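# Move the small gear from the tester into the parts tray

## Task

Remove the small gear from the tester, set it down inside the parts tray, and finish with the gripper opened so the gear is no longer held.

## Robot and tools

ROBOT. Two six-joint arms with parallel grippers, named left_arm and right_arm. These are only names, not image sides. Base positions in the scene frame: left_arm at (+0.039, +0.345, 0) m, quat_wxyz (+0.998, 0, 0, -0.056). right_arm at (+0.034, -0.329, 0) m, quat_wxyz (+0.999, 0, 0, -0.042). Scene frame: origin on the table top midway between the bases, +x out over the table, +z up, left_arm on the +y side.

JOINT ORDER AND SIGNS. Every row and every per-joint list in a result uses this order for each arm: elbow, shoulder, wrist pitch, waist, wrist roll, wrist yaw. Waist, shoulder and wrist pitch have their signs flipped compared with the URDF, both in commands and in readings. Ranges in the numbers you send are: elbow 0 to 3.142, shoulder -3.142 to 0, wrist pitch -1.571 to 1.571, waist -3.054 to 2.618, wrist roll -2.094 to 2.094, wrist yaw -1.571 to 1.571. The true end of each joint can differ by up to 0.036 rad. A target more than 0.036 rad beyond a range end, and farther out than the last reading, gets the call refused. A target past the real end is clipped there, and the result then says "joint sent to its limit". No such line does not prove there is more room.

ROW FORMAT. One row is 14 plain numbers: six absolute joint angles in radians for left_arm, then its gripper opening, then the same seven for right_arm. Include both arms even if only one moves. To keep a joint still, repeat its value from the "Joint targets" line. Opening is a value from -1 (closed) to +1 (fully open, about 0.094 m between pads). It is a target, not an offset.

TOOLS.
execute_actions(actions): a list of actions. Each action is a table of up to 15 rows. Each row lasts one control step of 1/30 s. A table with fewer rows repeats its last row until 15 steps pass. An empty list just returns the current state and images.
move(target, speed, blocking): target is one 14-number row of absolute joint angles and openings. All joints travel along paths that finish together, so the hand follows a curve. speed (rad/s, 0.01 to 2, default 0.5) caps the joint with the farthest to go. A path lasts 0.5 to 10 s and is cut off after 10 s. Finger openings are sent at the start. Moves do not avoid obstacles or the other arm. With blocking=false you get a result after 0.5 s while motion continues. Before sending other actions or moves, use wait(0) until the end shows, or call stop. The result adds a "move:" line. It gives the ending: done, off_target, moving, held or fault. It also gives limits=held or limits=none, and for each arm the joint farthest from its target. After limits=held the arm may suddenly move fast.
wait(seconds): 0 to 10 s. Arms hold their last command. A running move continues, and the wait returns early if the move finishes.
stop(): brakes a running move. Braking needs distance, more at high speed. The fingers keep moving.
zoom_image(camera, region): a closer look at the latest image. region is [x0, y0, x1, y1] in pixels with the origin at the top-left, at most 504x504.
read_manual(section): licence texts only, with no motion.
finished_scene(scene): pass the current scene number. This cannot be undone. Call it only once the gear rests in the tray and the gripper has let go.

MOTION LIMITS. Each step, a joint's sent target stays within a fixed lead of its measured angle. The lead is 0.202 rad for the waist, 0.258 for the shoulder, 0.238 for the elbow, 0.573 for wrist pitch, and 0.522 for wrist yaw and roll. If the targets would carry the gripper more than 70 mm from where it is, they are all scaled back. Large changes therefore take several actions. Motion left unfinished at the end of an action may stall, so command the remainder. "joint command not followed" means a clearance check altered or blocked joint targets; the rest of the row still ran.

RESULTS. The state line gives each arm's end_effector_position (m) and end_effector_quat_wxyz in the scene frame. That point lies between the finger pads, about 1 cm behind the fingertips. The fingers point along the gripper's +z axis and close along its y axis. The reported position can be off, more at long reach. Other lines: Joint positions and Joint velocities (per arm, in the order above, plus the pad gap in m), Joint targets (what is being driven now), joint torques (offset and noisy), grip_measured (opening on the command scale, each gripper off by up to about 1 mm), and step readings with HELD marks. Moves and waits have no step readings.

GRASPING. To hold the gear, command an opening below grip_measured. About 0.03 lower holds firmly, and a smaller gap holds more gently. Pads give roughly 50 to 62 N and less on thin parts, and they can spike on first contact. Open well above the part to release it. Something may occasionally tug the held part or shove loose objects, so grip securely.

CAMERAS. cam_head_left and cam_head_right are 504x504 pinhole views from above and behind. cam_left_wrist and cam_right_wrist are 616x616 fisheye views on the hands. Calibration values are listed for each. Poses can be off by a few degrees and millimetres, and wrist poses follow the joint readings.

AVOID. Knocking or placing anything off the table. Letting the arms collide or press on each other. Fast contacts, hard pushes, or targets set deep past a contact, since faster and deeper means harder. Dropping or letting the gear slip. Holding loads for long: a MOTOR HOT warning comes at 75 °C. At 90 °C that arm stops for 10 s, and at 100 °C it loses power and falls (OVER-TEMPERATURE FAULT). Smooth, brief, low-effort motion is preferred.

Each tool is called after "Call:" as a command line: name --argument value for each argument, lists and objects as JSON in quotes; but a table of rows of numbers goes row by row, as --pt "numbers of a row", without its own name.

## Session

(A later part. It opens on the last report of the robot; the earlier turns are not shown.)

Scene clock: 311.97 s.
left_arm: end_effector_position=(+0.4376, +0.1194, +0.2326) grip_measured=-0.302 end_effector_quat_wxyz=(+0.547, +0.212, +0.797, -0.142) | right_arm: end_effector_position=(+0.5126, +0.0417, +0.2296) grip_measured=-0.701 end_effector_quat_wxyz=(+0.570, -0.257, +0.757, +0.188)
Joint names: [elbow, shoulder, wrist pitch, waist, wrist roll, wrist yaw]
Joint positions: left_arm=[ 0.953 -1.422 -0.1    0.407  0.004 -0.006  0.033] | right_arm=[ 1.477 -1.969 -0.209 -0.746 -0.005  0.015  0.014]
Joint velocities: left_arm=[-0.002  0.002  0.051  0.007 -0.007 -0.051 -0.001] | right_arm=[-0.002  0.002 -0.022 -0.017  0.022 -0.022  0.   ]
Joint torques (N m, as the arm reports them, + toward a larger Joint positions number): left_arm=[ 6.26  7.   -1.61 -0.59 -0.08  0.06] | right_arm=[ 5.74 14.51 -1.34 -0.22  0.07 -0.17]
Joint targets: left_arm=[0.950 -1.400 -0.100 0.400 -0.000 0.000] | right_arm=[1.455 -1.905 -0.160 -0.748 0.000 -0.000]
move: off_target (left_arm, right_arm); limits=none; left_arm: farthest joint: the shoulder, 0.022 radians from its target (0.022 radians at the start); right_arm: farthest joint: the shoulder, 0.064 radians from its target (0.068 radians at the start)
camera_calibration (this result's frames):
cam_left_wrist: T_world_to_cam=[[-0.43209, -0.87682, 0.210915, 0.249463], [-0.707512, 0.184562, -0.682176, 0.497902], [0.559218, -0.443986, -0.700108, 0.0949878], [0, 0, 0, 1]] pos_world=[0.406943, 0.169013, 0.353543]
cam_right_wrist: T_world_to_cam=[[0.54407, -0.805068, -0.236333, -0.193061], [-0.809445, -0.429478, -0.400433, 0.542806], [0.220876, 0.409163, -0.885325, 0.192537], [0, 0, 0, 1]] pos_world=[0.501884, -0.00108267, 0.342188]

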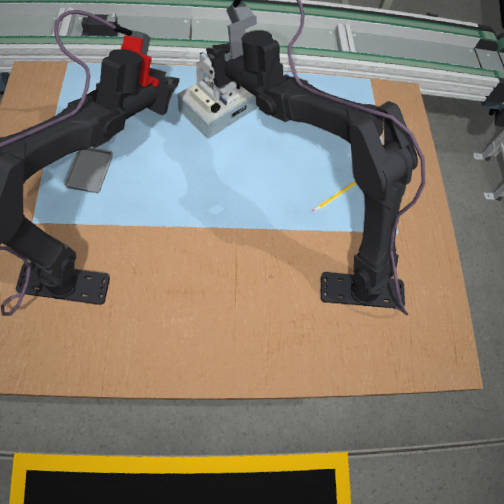

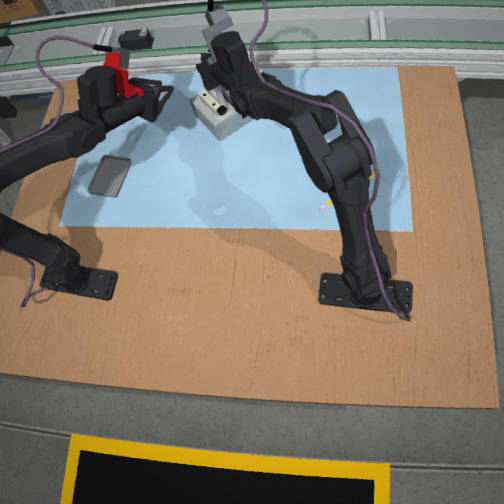

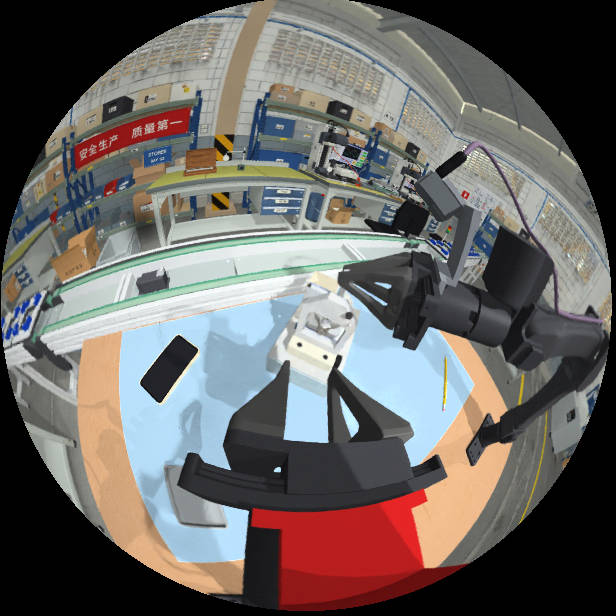

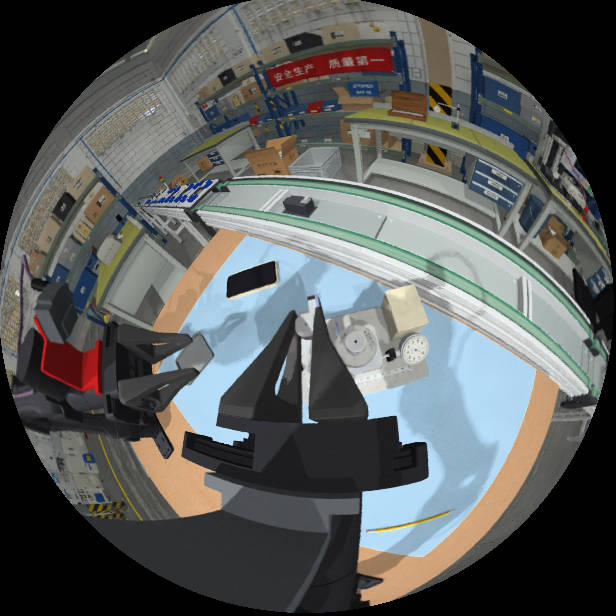

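Call:
move --target '[0.95,-1.40,-0.1,0.40,0,0,-0.3, 1.51,-1.965,-0.17,-0.795,0,-0.11,-0.725]' --speed 0.07

Call:
move --target '[0.95,-1.40,-0.1,0.40,0,0,-0.3, 1.51,-1.965,-0.17,-0.69,0,0.15,-0.725]' --speed 0.1

Call:
zoom_image --camera "cam_right_wrist" --region '[230, 240, 390, 400]'

Scene clock: 325.70 s.
left_arm: end_effector_position=(+0.4376, +0.1194, +0.2326) grip_measured=-0.302 end_effector_quat_wxyz=(+0.547, +0.212, +0.797, -0.142) | right_arm: end_effector_position=(+0.5121, +0.0434, +0.2299) grip_measured=-0.701 end_effector_quat_wxyz=(+0.567, -0.261, +0.758, +0.190)
Joint names: [elbow, shoulder, wrist pitch, waist, wrist roll, wrist yaw]
Joint positions: left_arm=[ 0.953 -1.422 -0.1    0.407  0.004 -0.006  0.033] | right_arm=[ 1.486 -1.971 -0.197 -0.746 -0.005  0.006  0.014]
Joint velocities: left_arm=[-0.002  0.007  0.022 -0.002  0.022 -0.081  0.   ] | right_arm=[-0.002  0.002  0.007  0.027 -0.007 -0.007 -0.001]
Joint torques (N m, as the arm reports them, + toward a larger Joint positions number): left_arm=[ 6.24  6.98 -1.61 -0.62 -0.07  0.07] | right_arm=[10.09 10.23 -1.59 -3.97  0.05 -1.23]
Joint targets: left_arm=[0.950 -1.400 -0.100 0.400 0.000 -0.000] | right_arm=[1.510 -1.965 -0.170 -0.795 -0.000 -0.110]
move: off_target (left_arm, right_arm); limits=none; left_arm: farthest joint: the shoulder, 0.022 radians from its target (0.022 radians at the start); right_arm: farthest joint: the wrist yaw, 0.116 radians from its target (0.125 radians at the start)
camera_calibration (this result's frames):
cam_left_wrist: T_world_to_cam=[[-0.43209, -0.87682, 0.210915, 0.249463], [-0.707512, 0.184562, -0.682176, 0.497902], [0.559218, -0.443986, -0.700108, 0.0949878], [0, 0, 0, 1]] pos_world=[0.406943, 0.169013, 0.353543]
cam_right_wrist: T_world_to_cam=[[0.549817, -0.800503, -0.23853, -0.194013], [-0.807828, -0.436984, -0.39555, 0.541613], [0.212405, 0.410171, -0.88693, 0.196844], [0, 0, 0, 1]] pos_world=[0.502391, 0.000628933, 0.342544]

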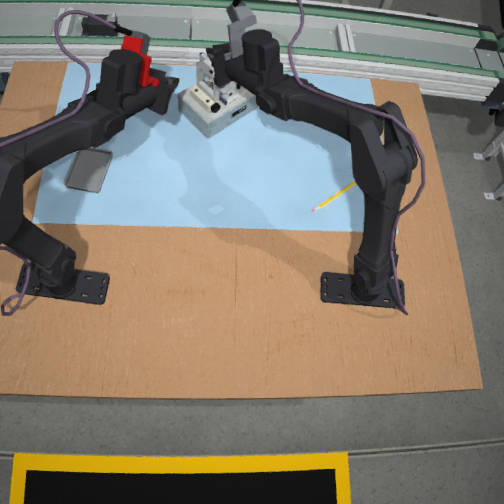

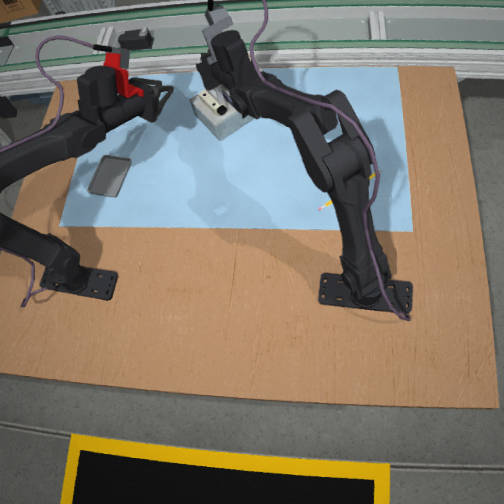

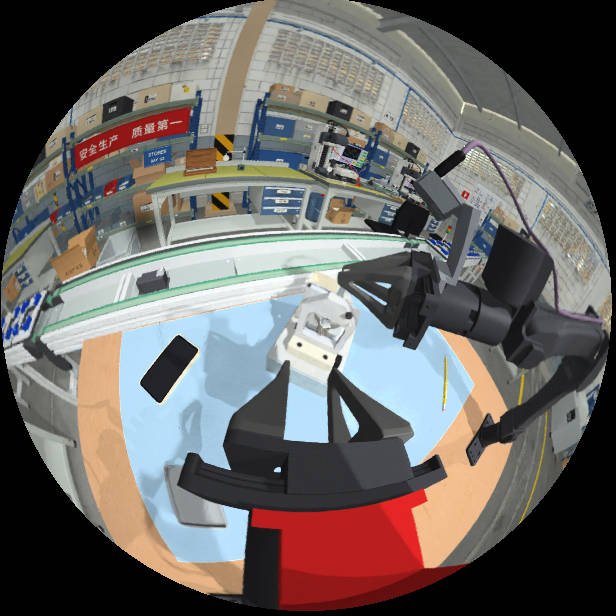

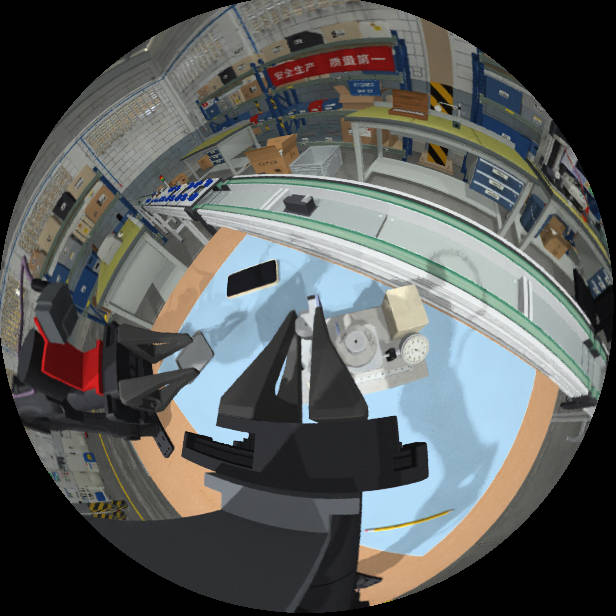

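Scene clock: 327.37 s.
left_arm: end_effector_position=(+0.4376, +0.1194, +0.2326) grip_measured=-0.302 end_effector_quat_wxyz=(+0.547, +0.212, +0.797, -0.142) | right_arm: end_effector_position=(+0.5145, +0.0402, +0.2299) grip_measured=-0.701 end_effector_quat_wxyz=(+0.569, -0.255, +0.760, +0.184)
Joint names: [elbow, shoulder, wrist pitch, waist, wrist roll, wrist yaw]
Joint positions: left_arm=[ 0.953 -1.422 -0.1    0.407  0.004 -0.006  0.033] | right_arm=[ 1.486 -1.971 -0.197 -0.744 -0.005  0.022  0.014]
Joint velocities: left_arm=[-0.022 -0.007  0.037  0.007  0.007 -0.051 -0.   ] | right_arm=[-0.012  0.007 -0.037  0.007 -0.037 -0.037 -0.001]
Joint torques (N m, as the arm reports them, + toward a larger Joint positions number): left_arm=[ 6.27  6.99 -1.62 -0.61 -0.08  0.07] | right_arm=[10.02 10.25 -1.56  4.06  0.05  1.33]
Joint targets: left_arm=[0.950 -1.400 -0.100 0.400 0.000 -0.000] | right_arm=[1.510 -1.965 -0.170 -0.690 -0.000 0.150]
move: off_target (left_arm, right_arm); limits=none; left_arm: farthest joint: the shoulder, 0.022 radians from its target (0.022 radians at the start); right_arm: farthest joint: the wrist yaw, 0.128 radians from its target (0.144 radians at the start)
camera_calibration (this result's frames):
cam_left_wrist: T_world_to_cam=[[-0.43209, -0.87682, 0.210915, 0.249463], [-0.707512, 0.184562, -0.682176, 0.497902], [0.559218, -0.443986, -0.700108, 0.0949878], [0, 0, 0, 1]] pos_world=[0.406943, 0.169013, 0.353543]
cam_right_wrist: T_world_to_cam=[[0.536564, -0.810733, -0.234116, -0.191685], [-0.81416, -0.424402, -0.396266, 0.5451], [0.221906, 0.40323, -0.887785, 0.193235], [0, 0, 0, 1]] pos_world=[0.50377, -0.00198188, 0.342679]

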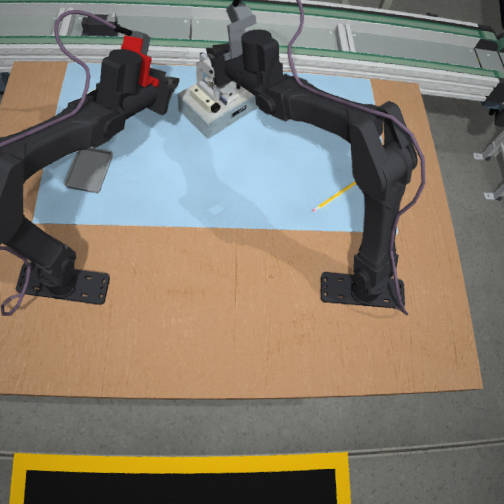

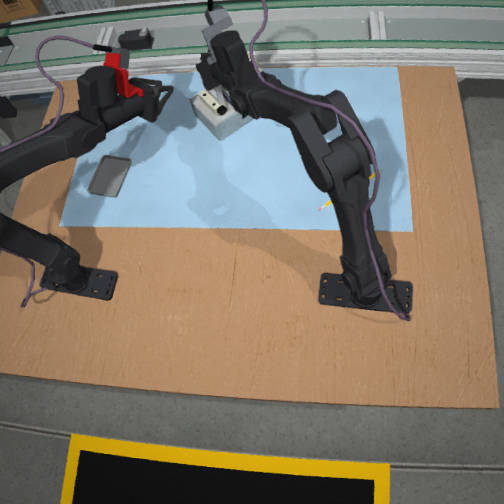

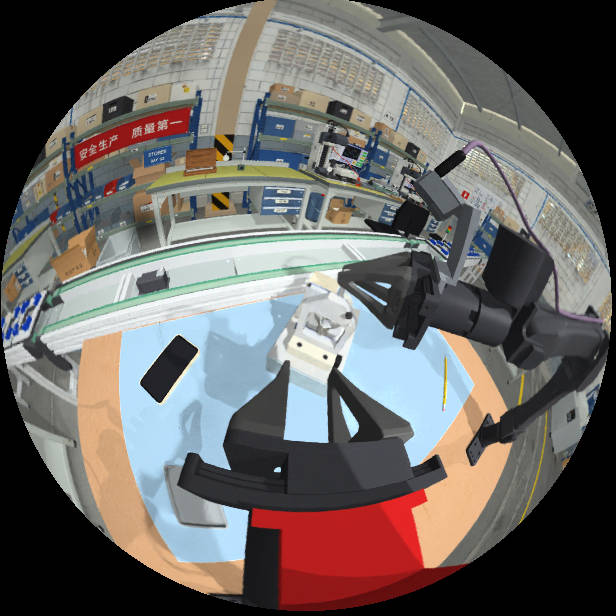

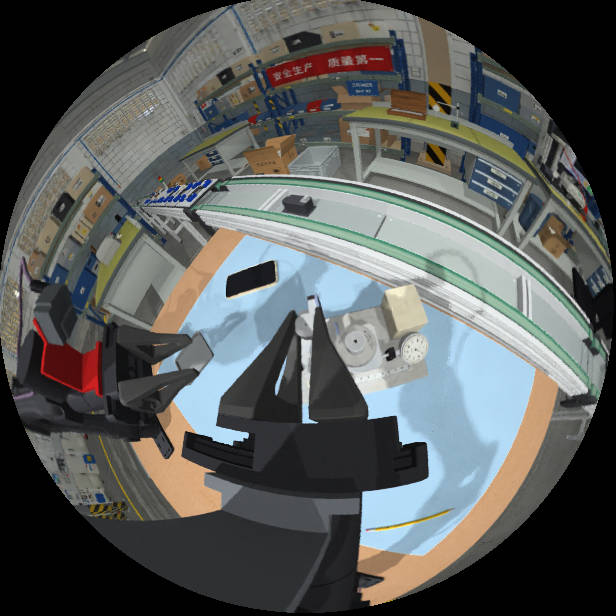

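Region (230, 240, 390, 400) of cam_right_wrist's 616x616 image, scaled by 3.150, with more detail than that image has.

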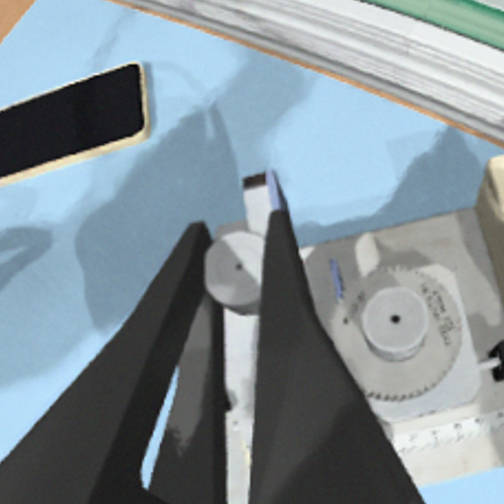

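Call:
move --target '[0.95,-1.40,-0.1,0.40,0,0,-0.3, 1.455,-1.905,-0.19,-0.70,0,0.13,-0.725]' --speed 0.04

Call:
zoom_image --camera "cam_left_wrist" --region '[280, 260, 380, 370]'

Scene clock: 335.60 s.
left_arm: end_effector_position=(+0.4376, +0.1194, +0.2326) grip_measured=-0.302 end_effector_quat_wxyz=(+0.547, +0.212, +0.797, -0.142) | right_arm: end_effector_position=(+0.5139, +0.0403, +0.2298) grip_measured=-0.701 end_effector_quat_wxyz=(+0.573, -0.254, +0.757, +0.185)
Joint names: [elbow, shoulder, wrist pitch, waist, wrist roll, wrist yaw]
Joint positions: left_arm=[ 0.953 -1.422 -0.1    0.407  0.004 -0.006  0.033] | right_arm=[ 1.473 -1.969 -0.219 -0.745 -0.005  0.023  0.014]
Joint velocities: left_arm=[-0.017  0.002  0.081  0.012 -0.066 -0.066  0.   ] | right_arm=[-0.027  0.007  0.037  0.007 -0.022  0.007  0.001]
Joint torques (N m, as the arm reports them, + toward a larger Joint positions number): left_arm=[ 6.27  7.01 -1.61 -0.63 -0.08  0.06] | right_arm=[ 6.22 14.55 -1.57  3.52  0.03  1.09]
Joint targets: left_arm=[0.950 -1.400 -0.100 0.400 -0.000 -0.000] | right_arm=[1.455 -1.905 -0.190 -0.700 0.000 0.130]
move: off_target (left_arm, right_arm); limits=none; left_arm: farthest joint: the shoulder, 0.022 radians from its target (0.022 radians at the start); right_arm: farthest joint: the wrist yaw, 0.107 radians from its target (0.108 radians at the start)
camera_calibration (this result's frames):
cam_left_wrist: T_world_to_cam=[[-0.43209, -0.87682, 0.210915, 0.249463], [-0.707512, 0.184562, -0.682176, 0.497902], [0.559218, -0.443986, -0.700108, 0.0949878], [0, 0, 0, 1]] pos_world=[0.406943, 0.169013, 0.353543]
cam_right_wrist: T_world_to_cam=[[0.538342, -0.80945, -0.234473, -0.192204], [-0.810806, -0.421649, -0.405962, 0.545008], [0.22974, 0.408659, -0.883299, 0.188024], [0, 0, 0, 1]] pos_world=[0.50217, -0.00261503, 0.342267]

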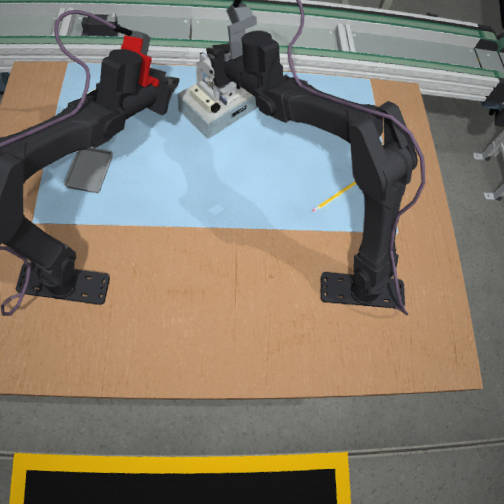

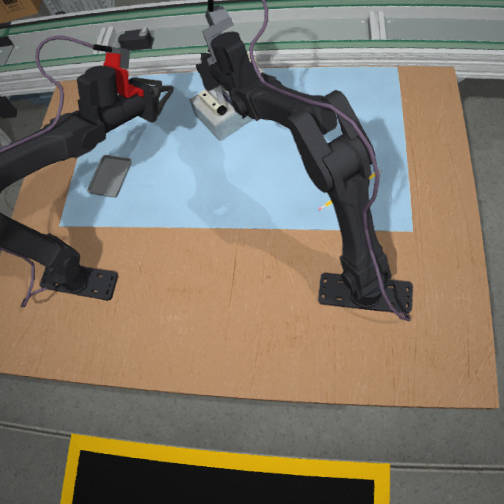

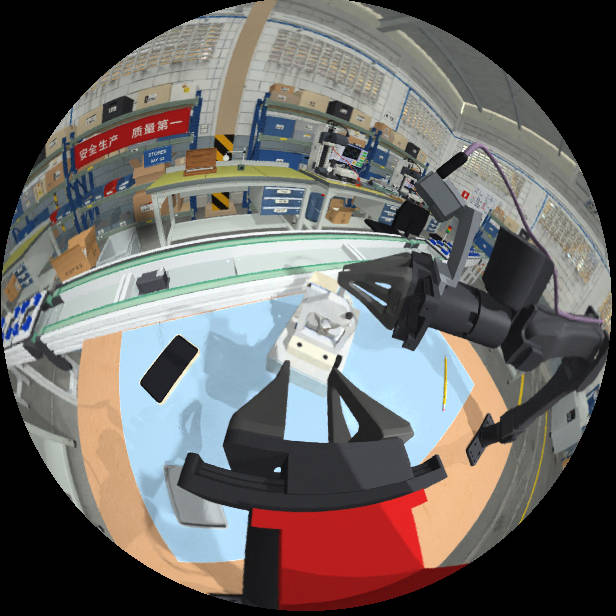

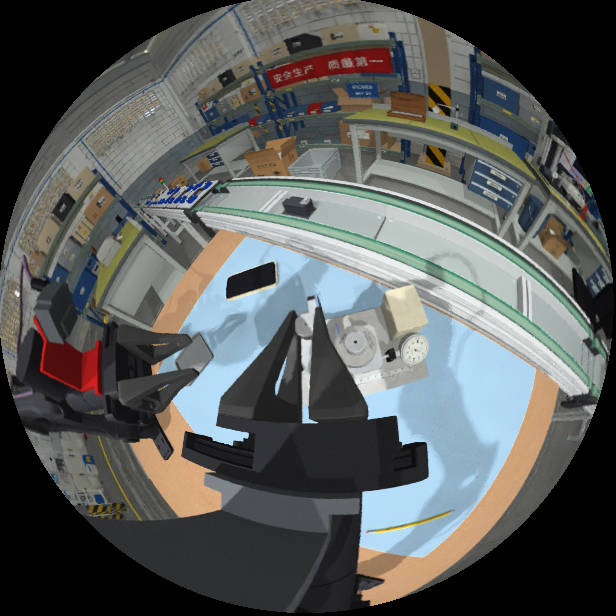

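Region (280, 260, 380, 370) of cam_left_wrist's 616x616 image, scaled by 4.582, with more detail than that image has; it fills the left 458 columns of this view, and the rest is white.

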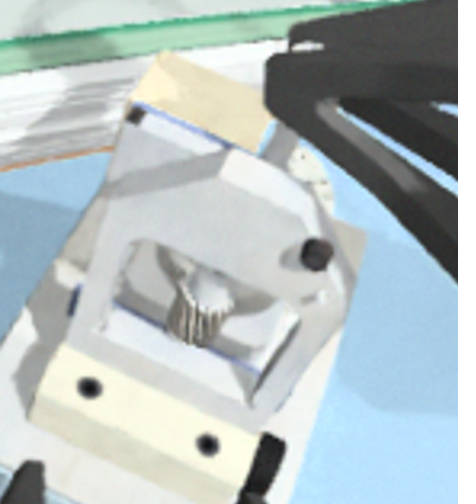

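Call:
move --target '[0.95,-1.40,-0.1,0.40,0,0,-0.3, 1.50,-1.97,-0.2,-0.747,0,0.01,-0.735]' --speed 0.15

Call:
move --target '[0.95,-1.40,-0.1,0.40,0,0,-0.3, 1.60,-1.89,-0.36,-0.747,0,0.01,-0.735]' --speed 0.06

Call:
zoom_image --camera "cam_left_wrist" --region '[280, 230, 400, 370]'

Scene clock: 349.40 s.
left_arm: end_effector_position=(+0.4376, +0.1194, +0.2326) grip_measured=-0.302 end_effector_quat_wxyz=(+0.547, +0.212, +0.797, -0.142) | right_arm: end_effector_position=(+0.5134, +0.0418, +0.2296) grip_measured=-0.701 end_effector_quat_wxyz=(+0.573, -0.256, +0.755, +0.187)
Joint names: [elbow, shoulder, wrist pitch, waist, wrist roll, wrist yaw]
Joint positions: left_arm=[ 0.953 -1.422 -0.1    0.407  0.004 -0.006  0.033] | right_arm=[ 1.473 -1.971 -0.223 -0.746 -0.005  0.019  0.014]
Joint velocities: left_arm=[-0.002  0.007 -0.066  0.002 -0.037 -0.051  0.001] | right_arm=[ 0.002  0.022 -0.022  0.007  0.022  0.022 -0.   ]
Joint torques (N m, as the arm reports them, + toward a larger Joint positions number): left_arm=[ 6.24  7.01 -1.61 -0.61 -0.07  0.08] | right_arm=[10.33  9.88 -1.62  0.16  0.02 -0.07]
Joint targets: left_arm=[0.950 -1.400 -0.100 0.400 0.000 -0.000] | right_arm=[1.500 -1.970 -0.200 -0.747 0.000 0.010]
move: off_target (left_arm, right_arm); limits=none; left_arm: farthest joint: the shoulder, 0.022 radians from its target (0.022 radians at the start); right_arm: farthest joint: the elbow, 0.027 radians from its target (0.027 radians at the start)
camera_calibration (this result's frames):
cam_left_wrist: T_world_to_cam=[[-0.43209, -0.87682, 0.210915, 0.249463], [-0.707512, 0.184562, -0.682176, 0.497902], [0.559218, -0.443986, -0.700108, 0.0949878], [0, 0, 0, 1]] pos_world=[0.406943, 0.169013, 0.353543]
cam_right_wrist: T_world_to_cam=[[0.543278, -0.805724, -0.235917, -0.193047], [-0.808026, -0.425526, -0.407456, 0.544183], [0.227908, 0.41199, -0.882226, 0.187894], [0, 0, 0, 1]] pos_world=[0.501769, -0.00138896, 0.341953]

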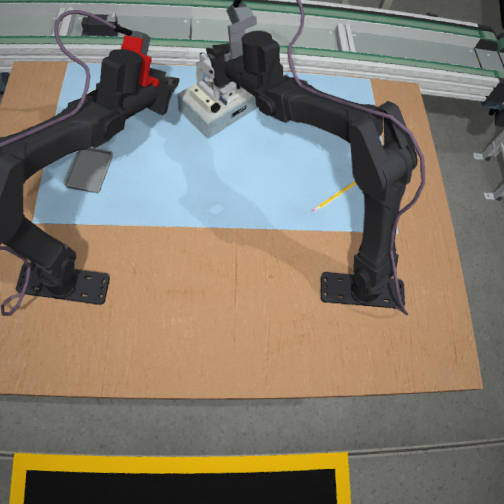

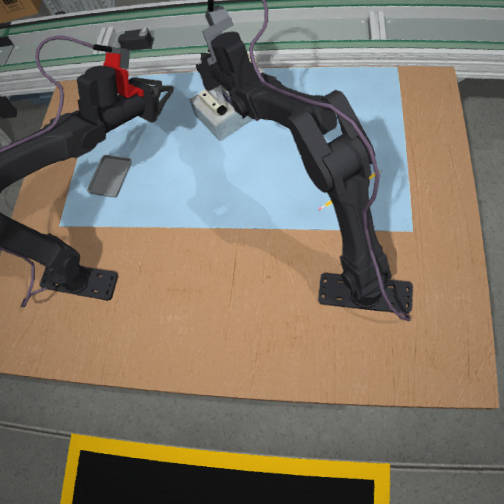

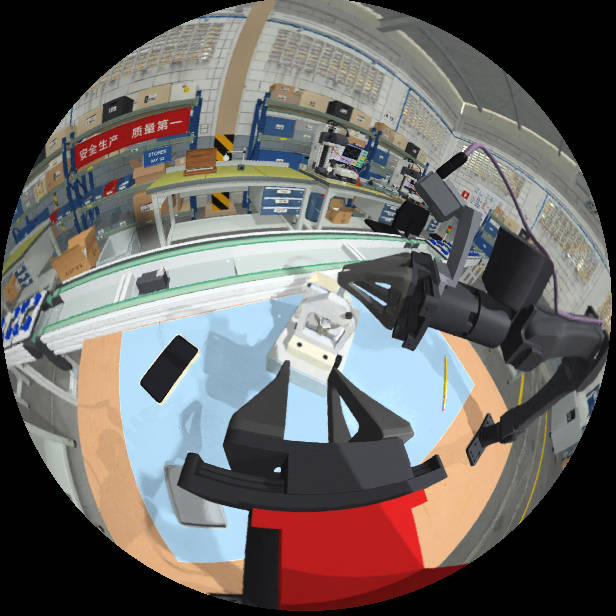

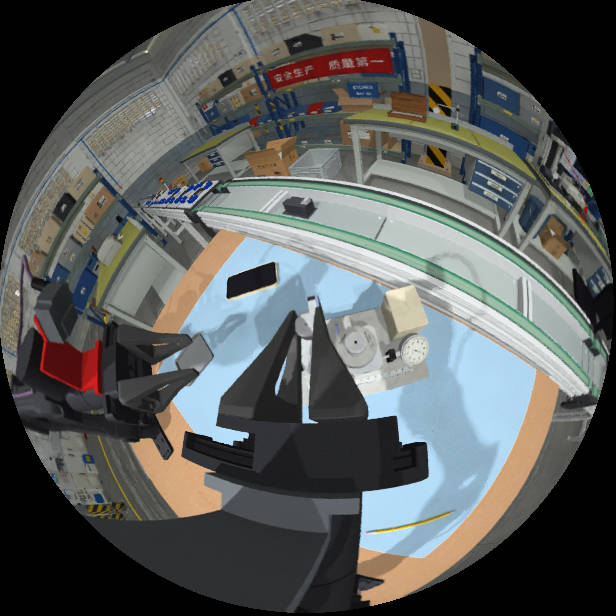

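Scene clock: 351.97 s.
left_arm: end_effector_position=(+0.4376, +0.1194, +0.2326) grip_measured=-0.302 end_effector_quat_wxyz=(+0.547, +0.212, +0.797, -0.142) | right_arm: end_effector_position=(+0.5138, +0.0422, +0.2327) grip_measured=-0.701 end_effector_quat_wxyz=(+0.566, -0.258, +0.761, +0.185)
Joint names: [elbow, shoulder, wrist pitch, waist, wrist roll, wrist yaw]
Joint positions: left_arm=[ 0.953 -1.422 -0.1    0.407  0.004 -0.006  0.033] | right_arm=[ 1.505 -1.971 -0.171 -0.746 -0.005  0.019  0.014]
Joint velocities: left_arm=[-0.012  0.002  0.007 -0.007  0.022 -0.007  0.001] | right_arm=[-0.007  0.022  0.051  0.012 -0.022  0.022 -0.   ]
Joint torques (N m, as the arm reports them, + toward a larger Joint positions number): left_arm=[ 6.26  6.97 -1.62 -0.58 -0.07  0.07] | right_arm=[13.29 13.66 -3.06 -0.03  0.05 -0.02]
Joint targets: left_arm=[0.950 -1.400 -0.100 0.400 -0.000 0.000] | right_arm=[1.565 -1.920 -0.290 -0.747 -0.002 0.013]
move: off_target (left_arm, right_arm); limits=none; left_arm: farthest joint: the shoulder, 0.022 radians from its target (0.022 radians at the start); right_arm: farthest joint: the wrist pitch, 0.189 radians from its target (0.137 radians at the start)
camera_calibration (this result's frames):
cam_left_wrist: T_world_to_cam=[[-0.43209, -0.87682, 0.210915, 0.249463], [-0.707512, 0.184562, -0.682176, 0.497902], [0.559218, -0.443986, -0.700108, 0.0949878], [0, 0, 0, 1]] pos_world=[0.406943, 0.169013, 0.353543]
cam_right_wrist: T_world_to_cam=[[0.539526, -0.808647, -0.234526, -0.190548], [-0.81438, -0.430475, -0.389199, 0.545165], [0.213767, 0.400976, -0.890798, 0.200136], [0, 0, 0, 1]] pos_world=[0.503995, 0.000344358, 0.34577]

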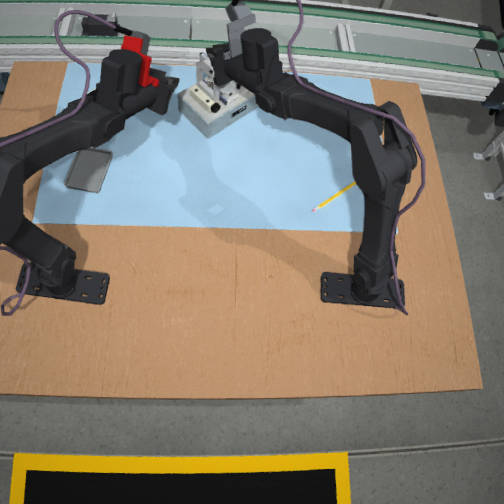

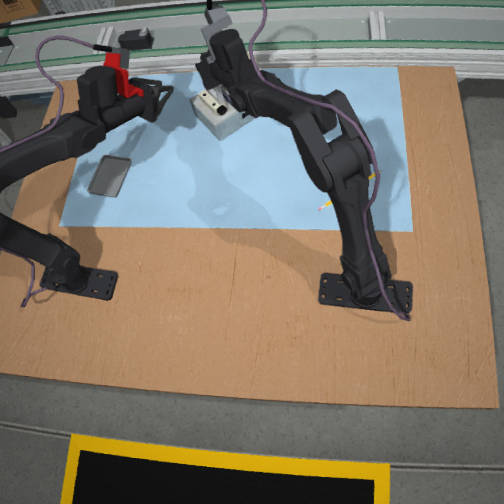

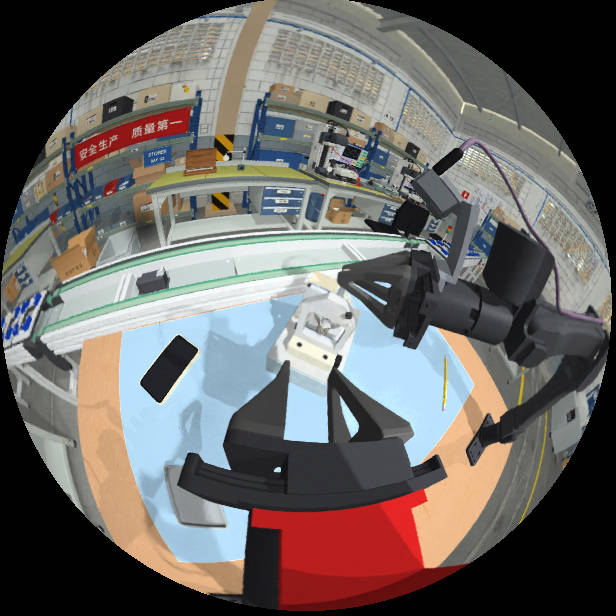

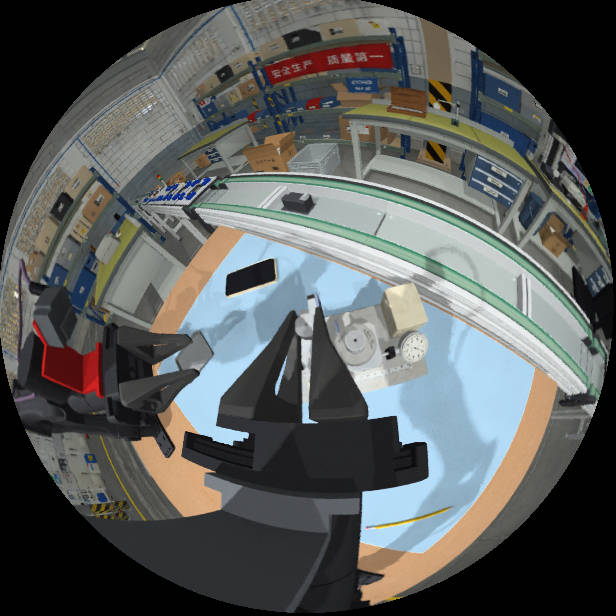

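Region (280, 230, 400, 370) of cam_left_wrist's 616x616 image, scaled by 3.600, with more detail than that image has; it fills the left 432 columns of this view, and the rest is white.

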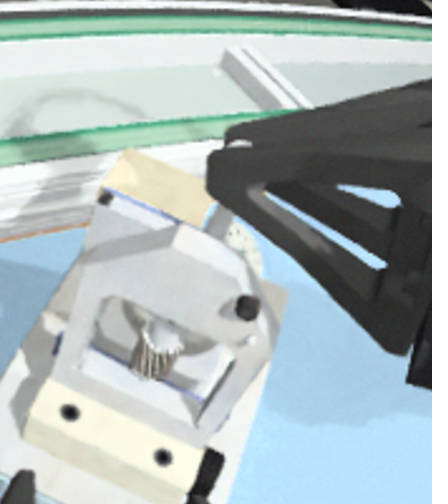

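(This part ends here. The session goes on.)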